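# Lay the towel flat beside the basket, then release

## Task

Get the towel lying flat on the table as a single layer. It must stay at least one finger's width in from the table edge, at least two finger widths from the basket's rim, and more than a hand's width from the column of either arm. The basket must end upright with its entire base on the table, no more than three finger widths from its starting spot, and turned roughly as it was. Finish by releasing everything and moving the arms away. Anything that stays in place only because the robot is holding it does not count.

## Robot and tools

Robot: two six-joint arms, left_arm and right_arm, each with a parallel gripper. Joint order in every row and every per-joint list is waist, shoulder, elbow, wrist pitch, wrist yaw, wrist roll, followed by the gripper opening. Use this order only. Nominal joint ranges in radians are: waist -2.618..3.054, shoulder 0.000..3.142, elbow 0.000..3.142, wrist pitch -1.571..1.571, wrist yaw -1.571..1.571, wrist roll -2.094..2.094. A joint's real end may differ from these by up to 0.036 rad.

Frame: one shared scene frame. The origin is on the tabletop midway between the arms. +x points out over the table, +z points up, and left_arm sits on the +y side. The names left and right do not describe image sides. Positions are in metres and orientations are quaternions in wxyz order. The printed gripper position is the point between the finger pads, just behind the tips, and it gets less accurate at long reach. The fingers point along the gripper's +z axis and close along its y axis.

Row format: one flat list of 14 numbers covering both arms. The first 7 are left_arm's six absolute joint target angles (rad) plus its opening, and the next 7 are the same for right_arm. All 14 are needed even when only one arm should move. These are absolute joint targets, not offsets. Opening runs from -1 (closed) to +1 (fully open, 0.087 m between the pads). You may append 12 optional numbers, each 0 to 1, giving per-joint stiffness scales: left's six, then right's six. Each scale stays in effect until you change it.

execute_actions(actions): a list of actions run in sequence. Each action is a table of up to 15 rows, and each row runs for one 1/30 s step. If a table has fewer rows, its last row repeats to fill 15 steps. An empty list only returns state and images. A target more than 0.036 rad beyond a joint's range, and farther out than the joint currently is, causes the call to be refused. Targets past a real end are clipped, and the result reports "joint sent to its limit".

move(target, speed, blocking): target is one 14-number row of absolute angles. Every joint travels along a path from its current angle, and all paths finish together, so grippers follow curves. speed (0.01-2 rad/s, default 0.5) caps the joint that has the farthest to go. A path takes 0.5 to 10 s, and if more time would be needed it halts short of the target. Moves do not avoid obstacles or the other arm. Finger openings are sent at the start. With blocking=false you get a result after 0.5 s while motion continues. Until a result shows the move has ended, further rows and moves are refused, so check with wait(0) or call stop. The "move:" line gives the outcome (done, off_target, moving, held, fault) and limits=held or none. It also names each arm's joint that is farthest from its target. Faster moves and targets set deeper past a contact press harder.

wait(seconds): 0-10. Arms keep their last command, and a running move continues.
stop(): brakes a running move. It needs stopping room, and the fingers keep moving.
zoom_image(camera, region): region is [x0,y0,x1,y1] in pixels, at most 504x504. It gives a closer view of that camera's latest image.
finished_scene(scene): pass the current scene's number. It ends the scene permanently and reports success. Replying without a tool call also ends things.

Cameras, all 504x504: cam_head_left, cam_head_right, cam_high, cam_left_wrist, cam_right_wrist. Approximate pinhole-plus-radial intrinsics are provided for each (for example, cam_high has fy 411.82 and centre near 250,253).

Motion details: joint speed is limited. At each step a joint's target is kept within a lead of its measured angle: 0.202 rad for the waist, 0.258 for the shoulder, 0.238 for the elbow, 0.573 for wrist pitch, and 0.522 for wrist yaw and roll. Targets are also pulled back if they would move the gripper more than 70 mm in one step. Far goals therefore take several actions. Re-send whatever remains unfinished, and to hold a joint still, resend its "Joint targets" value. Friction can leave a joint about 0.031 rad short, and commands smaller than that may have no effect.

Result lines: the state line gives each gripper's position and quaternion. Joint positions and Joint velocities are listed per arm in rad and rad/s, with the pad gap in m. Joint targets shows what the joints are currently being driven toward. grip_measured is the finger opening on the command scale, with a per-gripper bias of up to about 1 mm. Joint torques are raw drive outputs, with offsets and noise. Step readings list joint angles at some steps, and HELD marks steps where an arm was held back. "joint command not followed" means a clearance check changed the targets. FAULT and OVER-TEMPERATURE FAULT lines mean an arm has stopped.

Gripping: to hold something, command an opening about 0.02 below grip_measured. A smaller gap grips more lightly. Pads give roughly 20 N each, and a fast close can press harder. A held item may get a brief tug now and then.

Avoid: pushing anything off the table, tipping or sliding the basket, dropping or slamming things, pressing hard, and arm-to-arm contact, which can end the scene. Holding loads heats motors. A MOTOR HOT warning appears at 75 °C, a 10 s stop happens at 90 °C, and at 100 °C the arm goes limp and falls. Quick, smooth, low-effort motion is better. Release the towel and retract both arms before finishing.

Each tool is called after "Emit:" as name([rows], argument=value, ...), one row to a line, values as JSON.

## Session

Emit:
execute_actions(actions=[])

Scene clock: 0.00 s.
left_arm: end_effector_position=(+0.3164, +0.3799, +0.3737) grip_measured=+0.990 end_effector_quat_wxyz=(+0.715, -0.464, +0.517, -0.073) | right_arm: end_effector_position=(+0.3799, +0.1637, +0.3458) grip_measured=+1.000 end_effector_quat_wxyz=(+0.693, -0.464, +0.504, -0.223)
Joint names: [waist, shoulder, elbow, wrist pitch, wrist yaw, wrist roll]
Joint positions: left_arm=[-0.189  0.701  0.906 -0.158 -0.757 -0.8    0.087] | right_arm=[ 1.38   2.127  1.933  0.278  0.77  -1.113  0.087]
Joint velocities: left_arm=[ 0.007  0.002 -0.002 -0.066 -0.007 -0.066 -0.   ] | right_arm=[ 0.012 -0.007 -0.017 -0.037  0.022  0.022  0.   ]
Joint torques (N m, as the arm reports them, + toward a larger angle): no reading
Motor temperatures (°C, as the motors report them): left_arm=[28 29 28 30 30 30] | right_arm=[27 30 28 30 27 31]
Joint targets: left_arm=[-0.189 0.701 0.906 -0.158 -0.757 -0.800] | right_arm=[1.380 2.127 1.933 0.278 0.770 -1.113]
Joint stiffness scale: left_arm=[1. 1. 1. 1. 1. 1.] | right_arm=[1. 1. 1. 1. 1. 1.]

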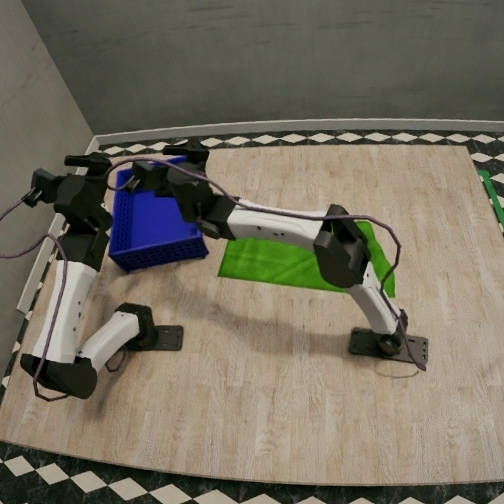

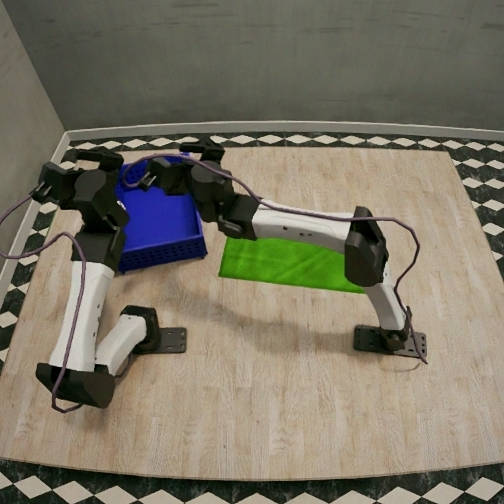

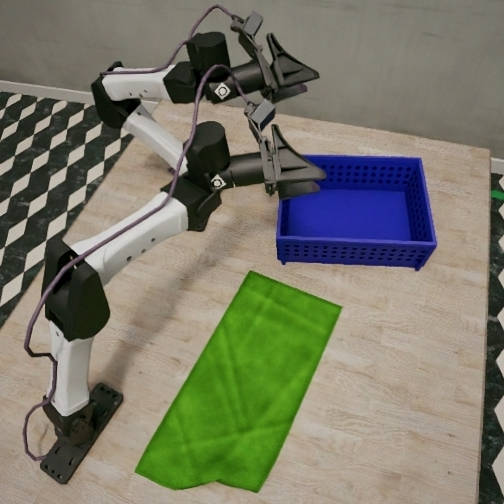

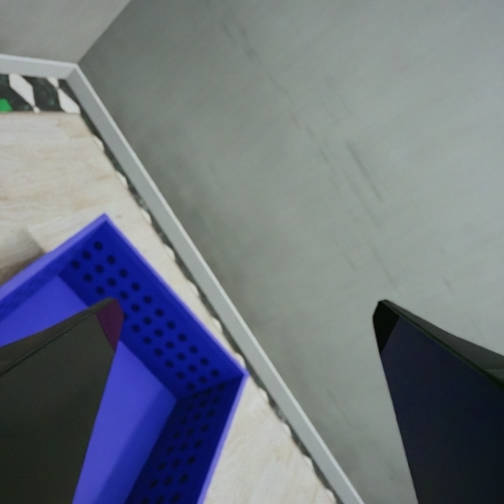

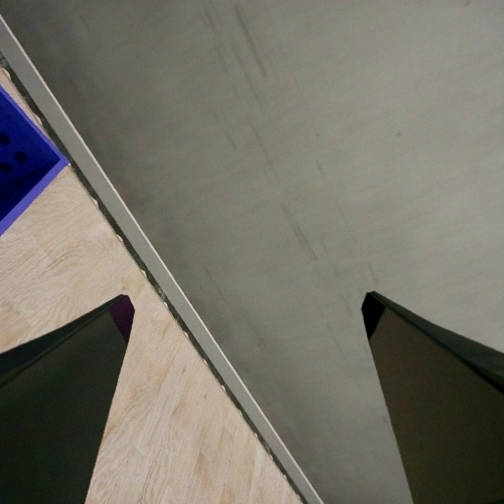

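Emit:
move(target=[0,0.7,0.9,-0.2,0,0,1,0,1.0,1.0,-1.0,0,0,1], speed=0.9)

Emit:
zoom_image(camera="cam_high", region=[110,254,360,504])

Scene clock: 3.20 s.
left_arm: end_effector_position=(+0.3320, +0.3328, +0.3522) grip_measured=+0.990 end_effector_quat_wxyz=(+0.709, -0.024, +0.705, +0.019) | right_arm: end_effector_position=(+0.2582, -0.3699, +0.1699) grip_measured=+1.000 end_effector_quat_wxyz=(+0.293, +0.076, +0.953, -0.030)
Joint names: [waist, shoulder, elbow, wrist pitch, wrist yaw, wrist roll]
Joint positions: left_arm=[-0.011  0.701  0.906 -0.199 -0.01  -0.008  0.087] | right_arm=[ 0.012  1.013  1.021 -0.982  0.011 -0.007  0.087]
Joint velocities: left_arm=[-0.017 -0.007 -0.002 -0.022  0.007 -0.022 -0.   ] | right_arm=[ 0.002 -0.002  0.002 -0.037 -0.022  0.007  0.   ]
Joint torques (N m, as the arm reports them, + toward a larger angle): left_arm=[ 0.63 -0.15  5.81  1.79 -0.01  0.07] | right_arm=[-1.13 -3.44  7.17  1.58 -0.09 -0.04]
Motor temperatures (°C, as the motors report them): left_arm=[28 29 29 31 30 30] | right_arm=[27 31 28 31 27 31]
Joint targets: left_arm=[-0.000 0.700 0.900 -0.200 0.000 0.000] | right_arm=[-0.000 1.000 1.000 -1.000 0.000 0.000]
Joint stiffness scale: left_arm=[1. 1. 1. 1. 1. 1.] | right_arm=[1. 1. 1. 1. 1. 1.]
move: off_target (right_arm); limits=none; left_arm: farthest joint: the waist, 0.011 radians from its target (0.189 radians at the start); right_arm: farthest joint: the elbow, 0.021 radians from its target (0.933 radians at the start)

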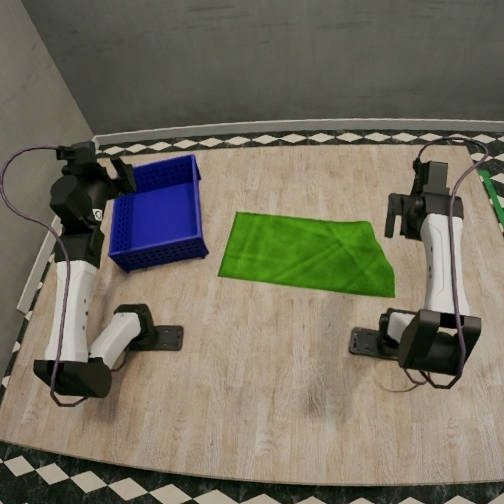

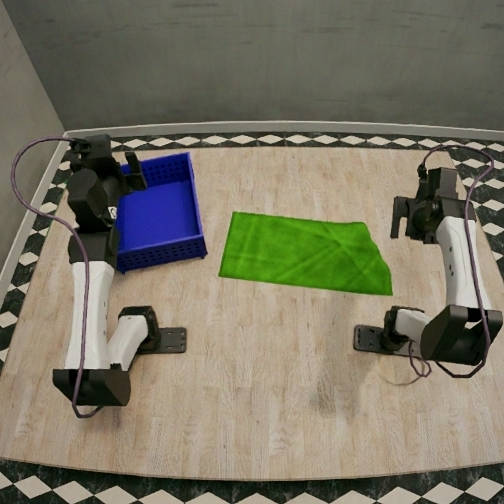

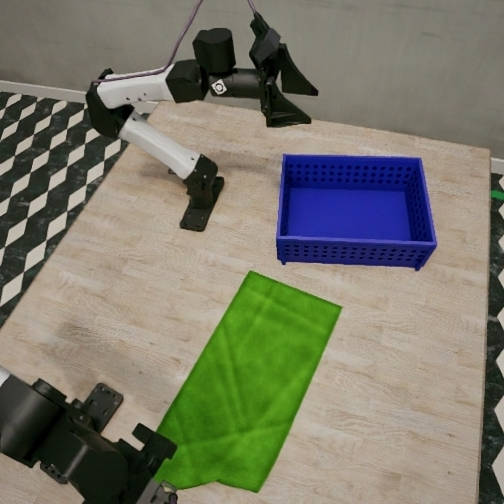

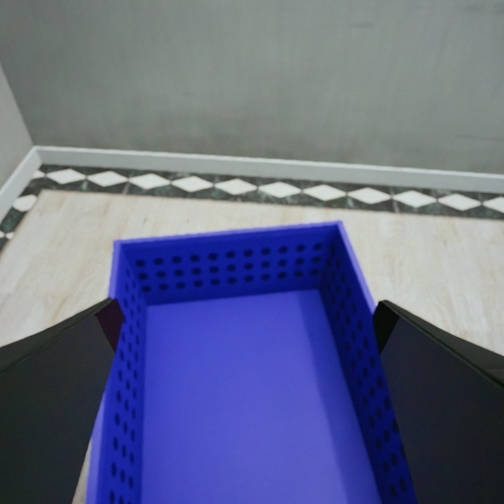

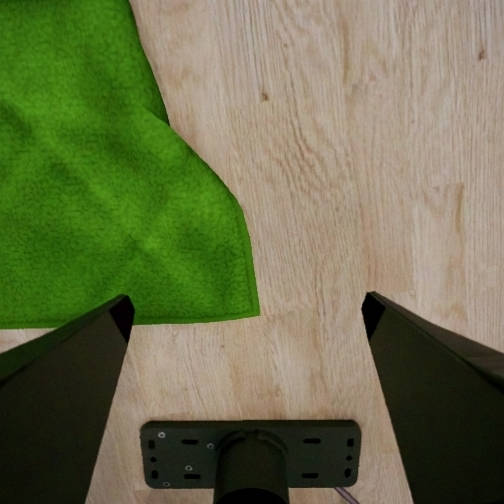

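Region (110, 254, 360, 504) of cam_high's 504x504 image, scaled by 2.016, with more detail than that image has.

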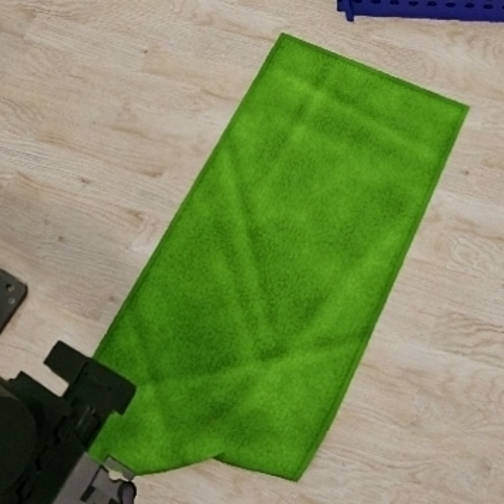

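Emit:
zoom_image(camera="cam_head_left", region=[280,190,420,330])

Emit:
move(target=[0,0.7,0.9,-0.2,0,0,1,0.0,1.6,1.8,-1.3,0,0,1], speed=0.9)

Emit:
zoom_image(camera="cam_high", region=[120,344,320,504])

Region (280, 190, 420, 330) of cam_head_left's 504x504 image, scaled by 3.600, with more detail than that image has.

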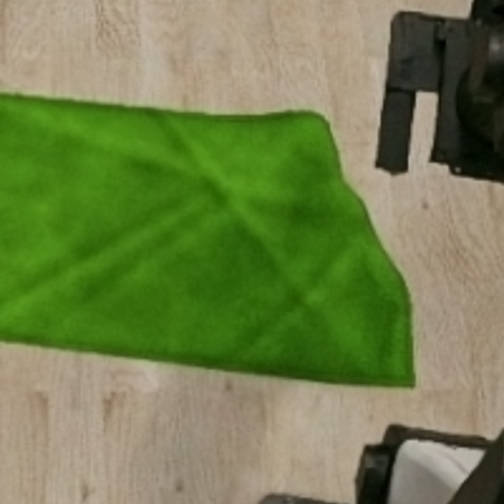

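Scene clock: 5.33 s.
left_arm: end_effector_position=(+0.3320, +0.3328, +0.3522) grip_measured=+0.990 end_effector_quat_wxyz=(+0.709, -0.024, +0.705, +0.019) | right_arm: end_effector_position=(+0.3584, -0.3863, +0.2470) grip_measured=+1.000 end_effector_quat_wxyz=(+0.244, +0.077, +0.966, -0.026)
Joint names: [waist, shoulder, elbow, wrist pitch, wrist yaw, wrist roll]
Joint positions: left_arm=[-0.011  0.701  0.906 -0.199 -0.01  -0.007  0.087] | right_arm=[ 0.012  1.582  1.788 -1.282  0.011 -0.007  0.087]
Joint velocities: left_arm=[ 0.007 -0.007 -0.007 -0.007 -0.066  0.007  0.001] | right_arm=[-0.017  0.007 -0.022 -0.037 -0.037  0.037  0.   ]
Joint torques (N m, as the arm reports them, + toward a larger angle): left_arm=[ 0.61 -0.08  5.78  1.82  0.01  0.09] | right_arm=[-1.11 -6.07  9.42  1.42 -0.07 -0.04]
Motor temperatures (°C, as the motors report them): left_arm=[28 29 29 32 30 30] | right_arm=[27 31 29 31 27 31]
Joint targets: left_arm=[-0.000 0.700 0.900 -0.200 0.000 0.000] | right_arm=[-0.000 1.600 1.800 -1.300 0.000 -0.000]
Joint stiffness scale: left_arm=[1. 1. 1. 1. 1. 1.] | right_arm=[1. 1. 1. 1. 1. 1.]
move: done; limits=none; left_arm: farthest joint: the waist, 0.011 radians from its target (0.011 radians at the start); right_arm: farthest joint: the shoulder, 0.018 radians from its target (0.587 radians at the start)

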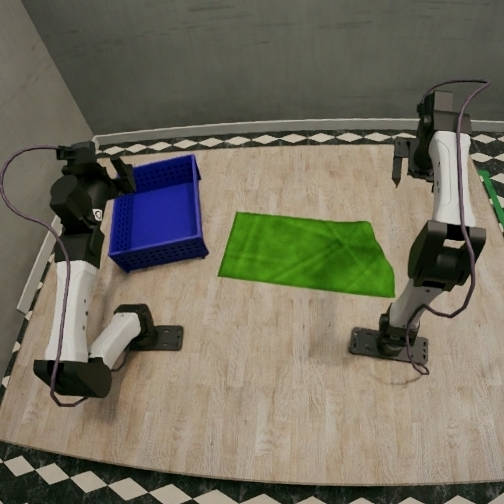

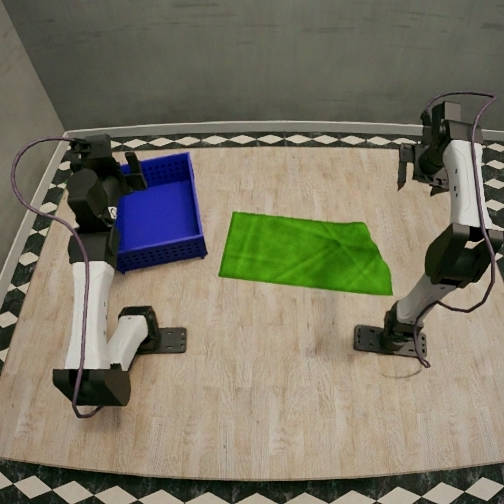

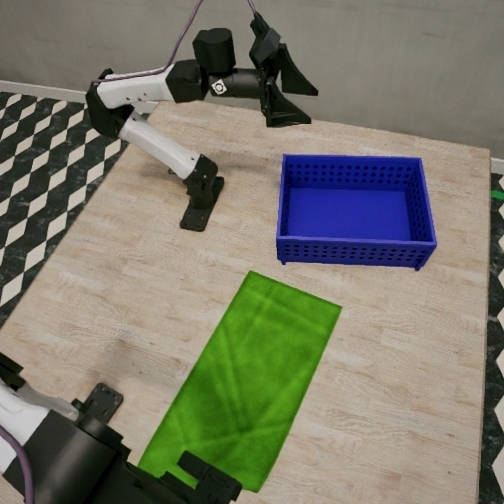

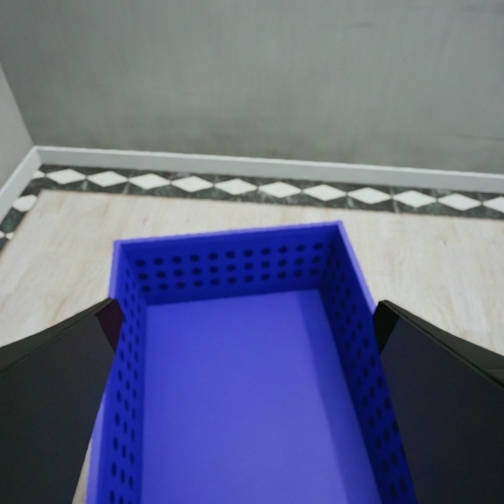

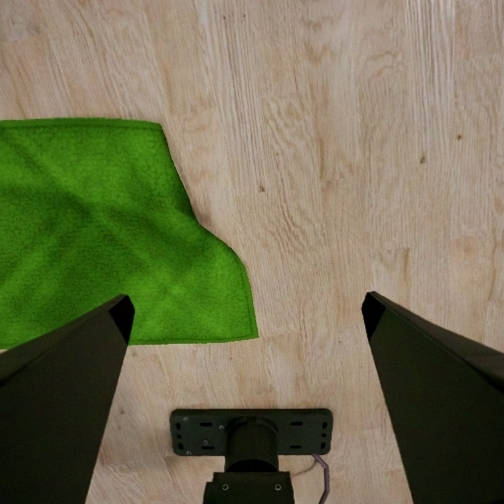

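Region (120, 344, 320, 504) of cam_high's 504x504 image, scaled by 2.520, with more detail than that image has; it fills the top 403 rows of this view, and the rest is white.

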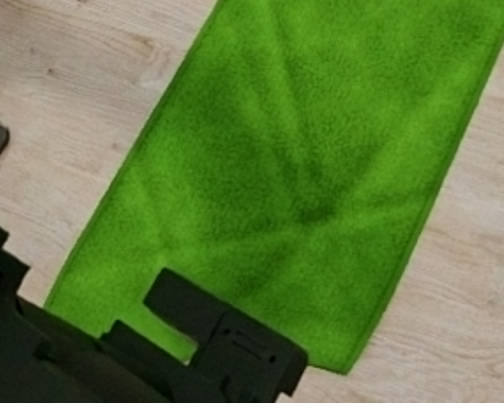

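Emit:
move(target=[0,0.7,0.9,-0.2,0,0,1,0.33,2.178,1.855,-1.248,0,0,0], speed=0.8)

Scene clock: 8.93 s.
left_arm: end_effector_position=(+0.3320, +0.3328, +0.3522) grip_measured=+0.990 end_effector_quat_wxyz=(+0.709, -0.024, +0.705, +0.019) | right_arm: end_effector_position=(+0.4040, -0.2747, +0.0594) grip_measured=+0.000 end_effector_quat_wxyz=(-0.004, -0.079, +0.997, -0.004)
Joint names: [waist, shoulder, elbow, wrist pitch, wrist yaw, wrist roll]
Joint positions: left_arm=[-0.011  0.701  0.906 -0.199 -0.01  -0.007  0.087] | right_arm=[ 0.327  2.173  1.843 -1.249  0.007 -0.007  0.044]
Joint velocities: left_arm=[-0.002  0.007 -0.017 -0.037 -0.022  0.037 -0.001] | right_arm=[-0.002 -0.007 -0.012 -0.051  0.066 -0.051 -0.001]
Joint torques (N m, as the arm reports them, + toward a larger angle): left_arm=[ 0.54 -0.12  5.82  1.8  -0.02  0.09] | right_arm=[  0.13 -13.01   9.18   0.5   -0.04  -0.03]
Motor temperatures (°C, as the motors report them): left_arm=[28 29 29 32 30 30] | right_arm=[27 31 30 31 27 31]
Joint targets: left_arm=[0.000 0.700 0.900 -0.200 -0.000 -0.000] | right_arm=[0.330 2.178 1.855 -1.248 -0.000 -0.000]
Joint stiffness scale: left_arm=[1. 1. 1. 1. 1. 1.] | right_arm=[1. 1. 1. 1. 1. 1.]
move: done; limits=none; left_arm: farthest joint: the waist, 0.011 radians from its target (0.011 radians at the start); right_arm: farthest joint: the elbow, 0.012 radians from its target (0.067 radians at the start)

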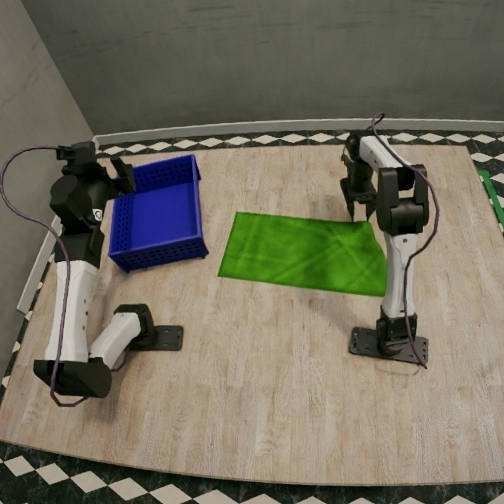

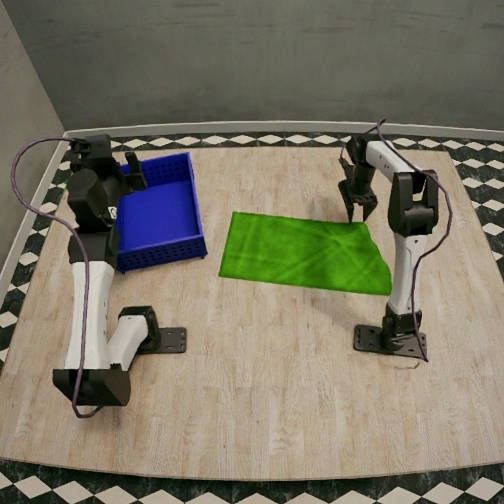

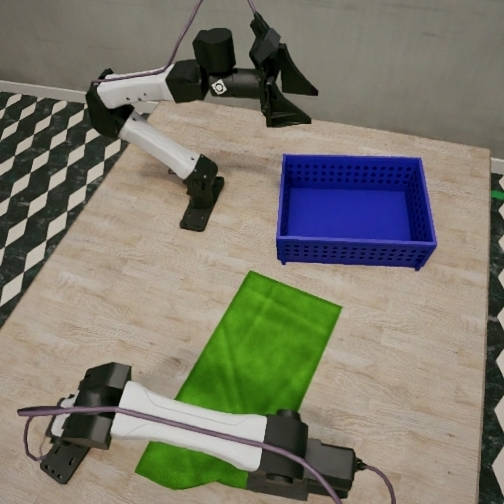

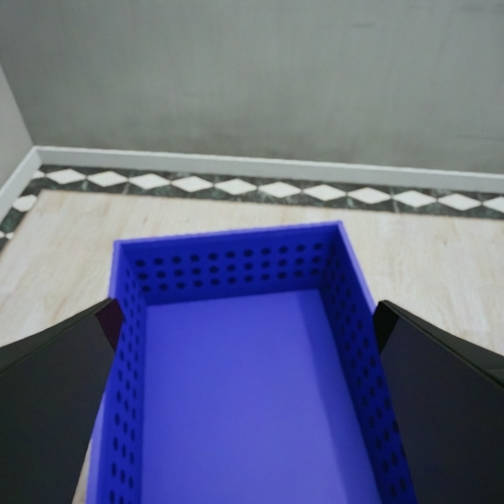

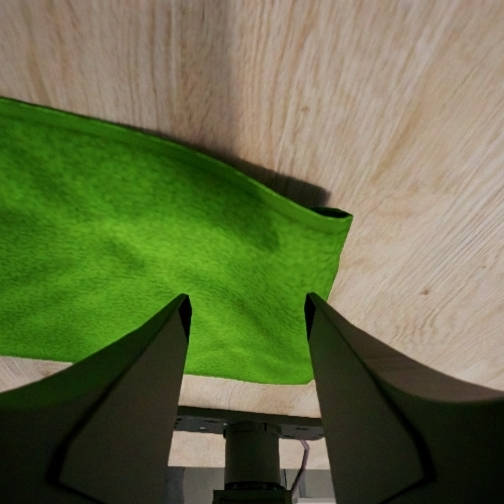

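Emit:
move(target=[0,0.7,0.9,-0.2,0,0,1,0.3,2.296,2.01,-1.285,0,1.4,-0.2], speed=1.2)

Emit:
move(target=[0,0.7,0.9,-0.2,0,0,1,0.3,2.316,1.892,-1.147,0,1.4,-0.2], speed=0.2)

Scene clock: 11.97 s.
left_arm: end_effector_position=(+0.3320, +0.3328, +0.3522) grip_measured=+0.990 end_effector_quat_wxyz=(+0.709, -0.024, +0.705, +0.019) | right_arm: end_effector_position=(+0.4618, -0.2303, +0.0579) grip_measured=-0.200 end_effector_quat_wxyz=(+0.011, +0.587, +0.809, +0.006)
Joint names: [waist, shoulder, elbow, wrist pitch, wrist yaw, wrist roll]
Joint positions: left_arm=[-0.011  0.701  0.906 -0.199 -0.01  -0.007  0.087] | right_arm=[ 0.313  2.269  1.997 -1.275  0.007  1.393  0.035]
Joint velocities: left_arm=[-0.012  0.007 -0.022  0.037 -0.007 -0.007  0.001] | right_arm=[ 0.007  0.002 -0.012 -0.037  0.007  0.051 -0.   ]
Joint torques (N m, as the arm reports them, + toward a larger angle): left_arm=[ 0.58 -0.15  5.76  1.81  0.    0.1 ] | right_arm=[ -1.17 -12.05   9.22   0.35   0.03  -0.03]
Motor temperatures (°C, as the motors report them): left_arm=[28 29 30 33 30 30] | right_arm=[27 32 30 31 27 31]
Joint targets: left_arm=[-0.000 0.700 0.900 -0.200 -0.000 -0.000] | right_arm=[0.300 2.296 2.010 -1.285 0.000 1.400]
Joint stiffness scale: left_arm=[1. 1. 1. 1. 1. 1.] | right_arm=[1. 1. 1. 1. 1. 1.]
move: off_target (right_arm); limits=none; left_arm: farthest joint: the waist, 0.011 radians from its target (0.011 radians at the start); right_arm: farthest joint: the shoulder, 0.027 radians from its target (0.123 radians at the start)

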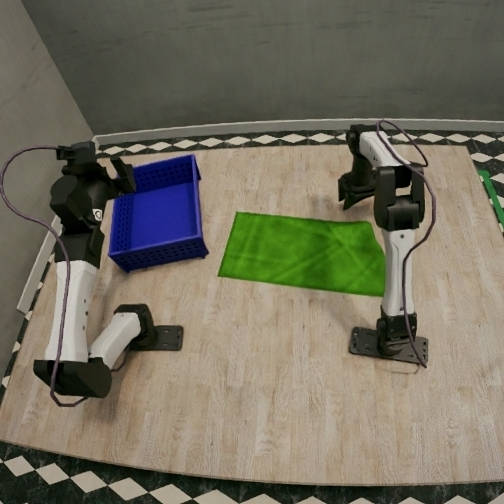

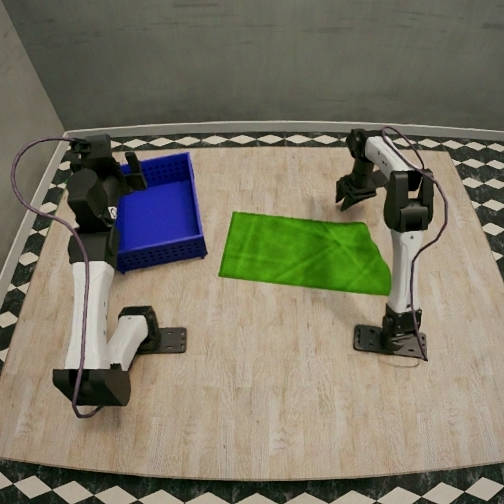

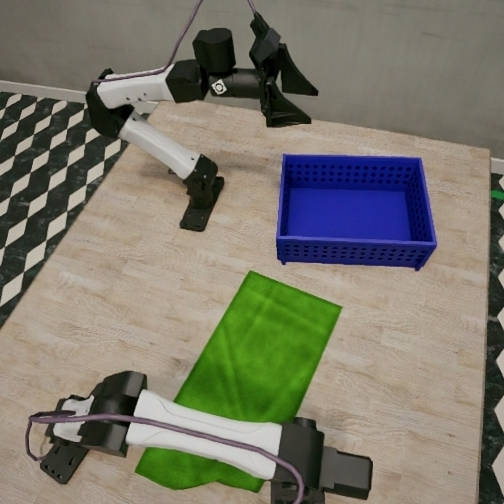

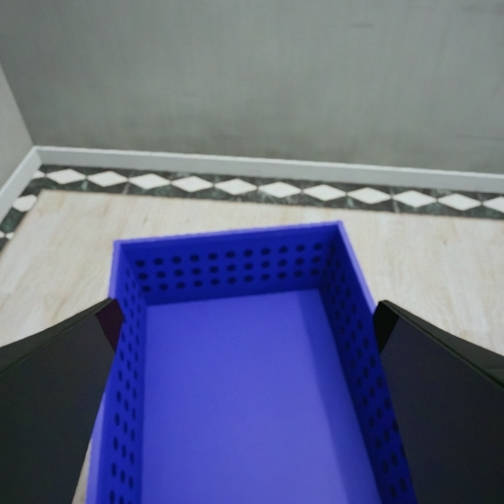

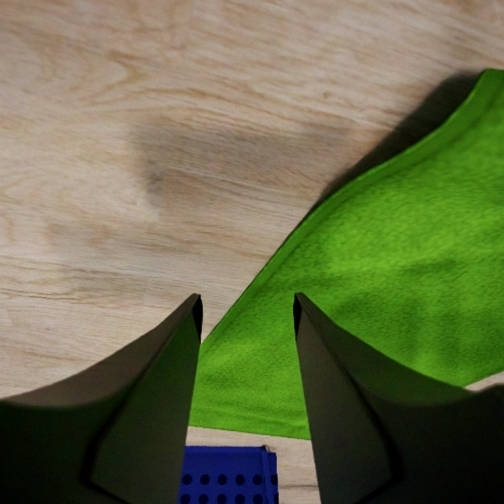

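Scene clock: 13.23 s.
left_arm: end_effector_position=(+0.3320, +0.3328, +0.3522) grip_measured=+0.990 end_effector_quat_wxyz=(+0.709, -0.024, +0.705, +0.019) | right_arm: end_effector_position=(+0.4665, -0.2297, +0.0251) grip_measured=-0.200 end_effector_quat_wxyz=(+0.014, +0.587, +0.809, +0.009)
Joint names: [waist, shoulder, elbow, wrist pitch, wrist yaw, wrist roll]
Joint positions: left_arm=[-0.011  0.701  0.906 -0.199 -0.01  -0.007  0.087] | right_arm=[ 0.313  2.295  1.911 -1.154  0.007  1.393  0.035]
Joint velocities: left_arm=[-0.012 -0.002  0.022  0.007 -0.037 -0.007 -0.001] | right_arm=[-0.002 -0.017 -0.007 -0.022 -0.022 -0.037 -0.001]
Joint torques (N m, as the arm reports them, + toward a larger angle): left_arm=[ 0.55 -0.18  5.77  1.82  0.    0.1 ] | right_arm=[ -1.18 -12.72   6.4    0.61   0.03  -0.03]
Motor temperatures (°C, as the motors report them): left_arm=[28 29 30 33 30 30] | right_arm=[28 33 30 31 27 31]
Joint targets: left_arm=[-0.000 0.700 0.900 -0.200 0.000 0.000] | right_arm=[0.300 2.316 1.892 -1.147 0.000 1.400]
Joint stiffness scale: left_arm=[1. 1. 1. 1. 1. 1.] | right_arm=[1. 1. 1. 1. 1. 1.]
move: off_target (right_arm); limits=none; left_arm: farthest joint: the waist, 0.011 radians from its target (0.011 radians at the start); right_arm: farthest joint: the shoulder, 0.021 radians from its target (0.047 radians at the start)

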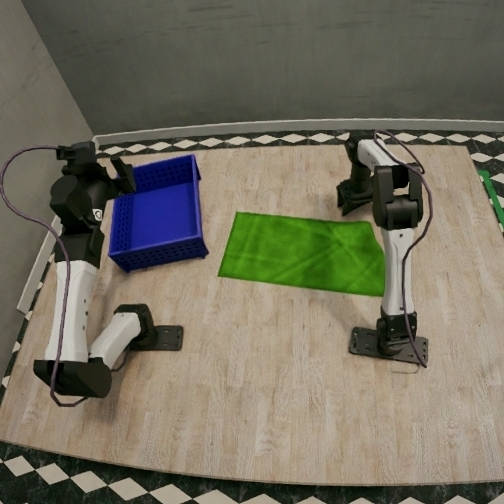

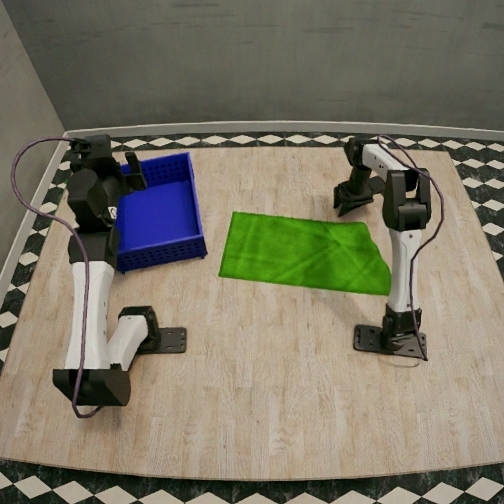

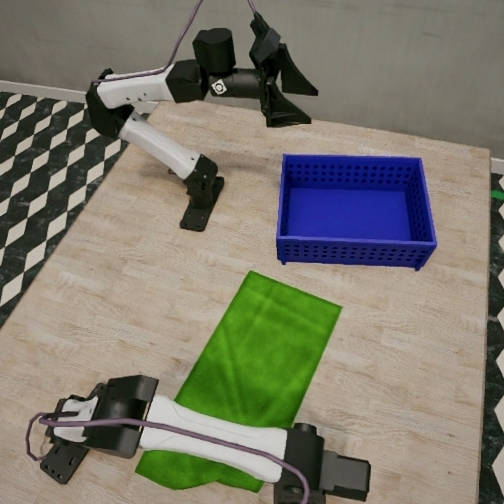

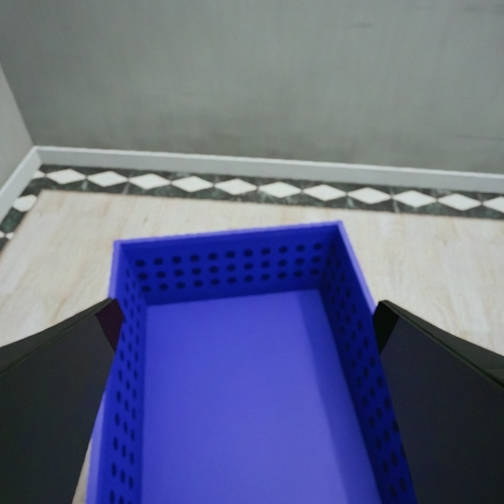

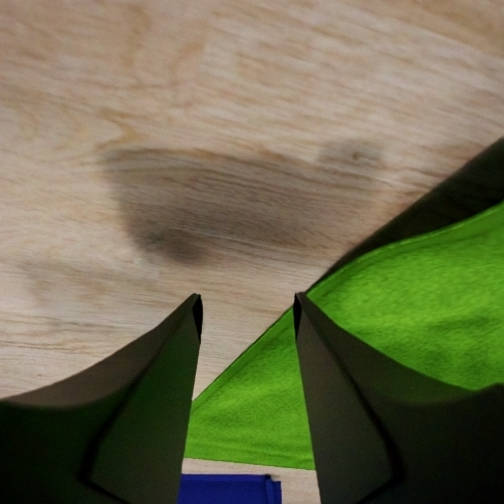

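Emit:
move(target=[0,0.7,0.9,-0.2,0,0,1,0.18,2.03,1.567,-1.108,0,1.75,-0.1], speed=0.5)

Scene clock: 15.73 s.
left_arm: end_effector_position=(+0.3320, +0.3328, +0.3522) grip_measured=+0.990 end_effector_quat_wxyz=(+0.709, -0.024, +0.705, +0.019) | right_arm: end_effector_position=(+0.4250, -0.2853, +0.0470) grip_measured=-0.100 end_effector_quat_wxyz=(+0.005, +0.761, +0.649, +0.000)
Joint names: [waist, shoulder, elbow, wrist pitch, wrist yaw, wrist roll]
Joint positions: left_arm=[-0.011  0.701  0.906 -0.199 -0.01  -0.007  0.087] | right_arm=[ 0.189  2.039  1.59  -1.116  0.007  1.743  0.039]
Joint velocities: left_arm=[-0.002  0.007 -0.007 -0.007 -0.081 -0.051  0.001] | right_arm=[-0.012 -0.012  0.022 -0.022  0.022 -0.066  0.   ]
Joint torques (N m, as the arm reports them, + toward a larger angle): left_arm=[ 0.56 -0.18  5.84  1.81 -0.02  0.09] | right_arm=[ -0.82 -12.75   5.87   0.5    0.03  -0.02]
Motor temperatures (°C, as the motors report them): left_arm=[28 29 30 33 30 30] | right_arm=[28 33 30 31 27 31]
Joint targets: left_arm=[0.000 0.700 0.900 -0.200 -0.000 -0.000] | right_arm=[0.180 2.030 1.567 -1.108 -0.000 1.750]
Joint stiffness scale: left_arm=[1. 1. 1. 1. 1. 1.] | right_arm=[1. 1. 1. 1. 1. 1.]
move: off_target (right_arm); limits=none; left_arm: farthest joint: the waist, 0.011 radians from its target (0.011 radians at the start); right_arm: farthest joint: the elbow, 0.023 radians from its target (0.344 radians at the start)

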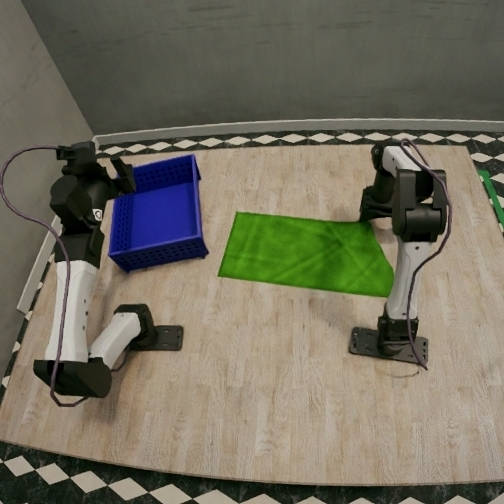

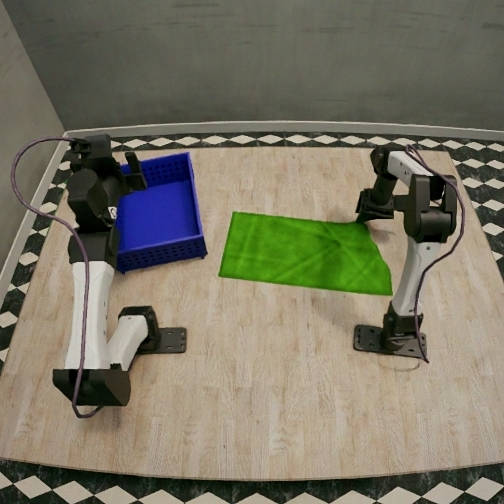

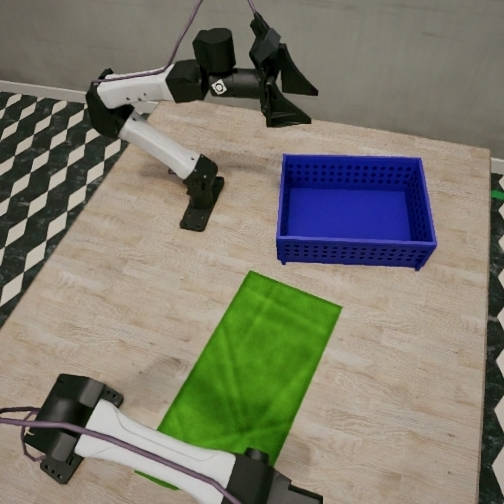

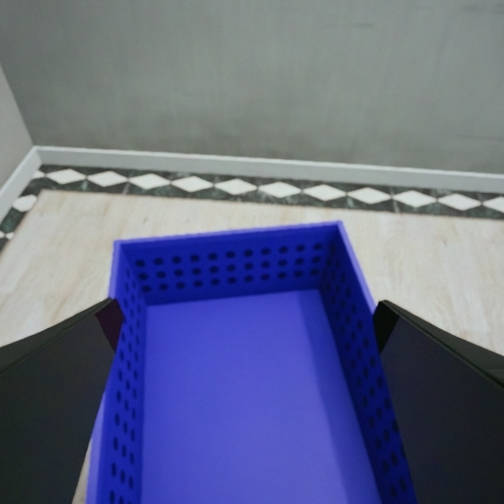

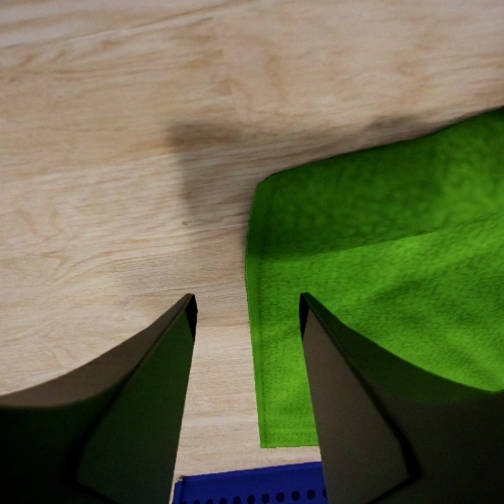

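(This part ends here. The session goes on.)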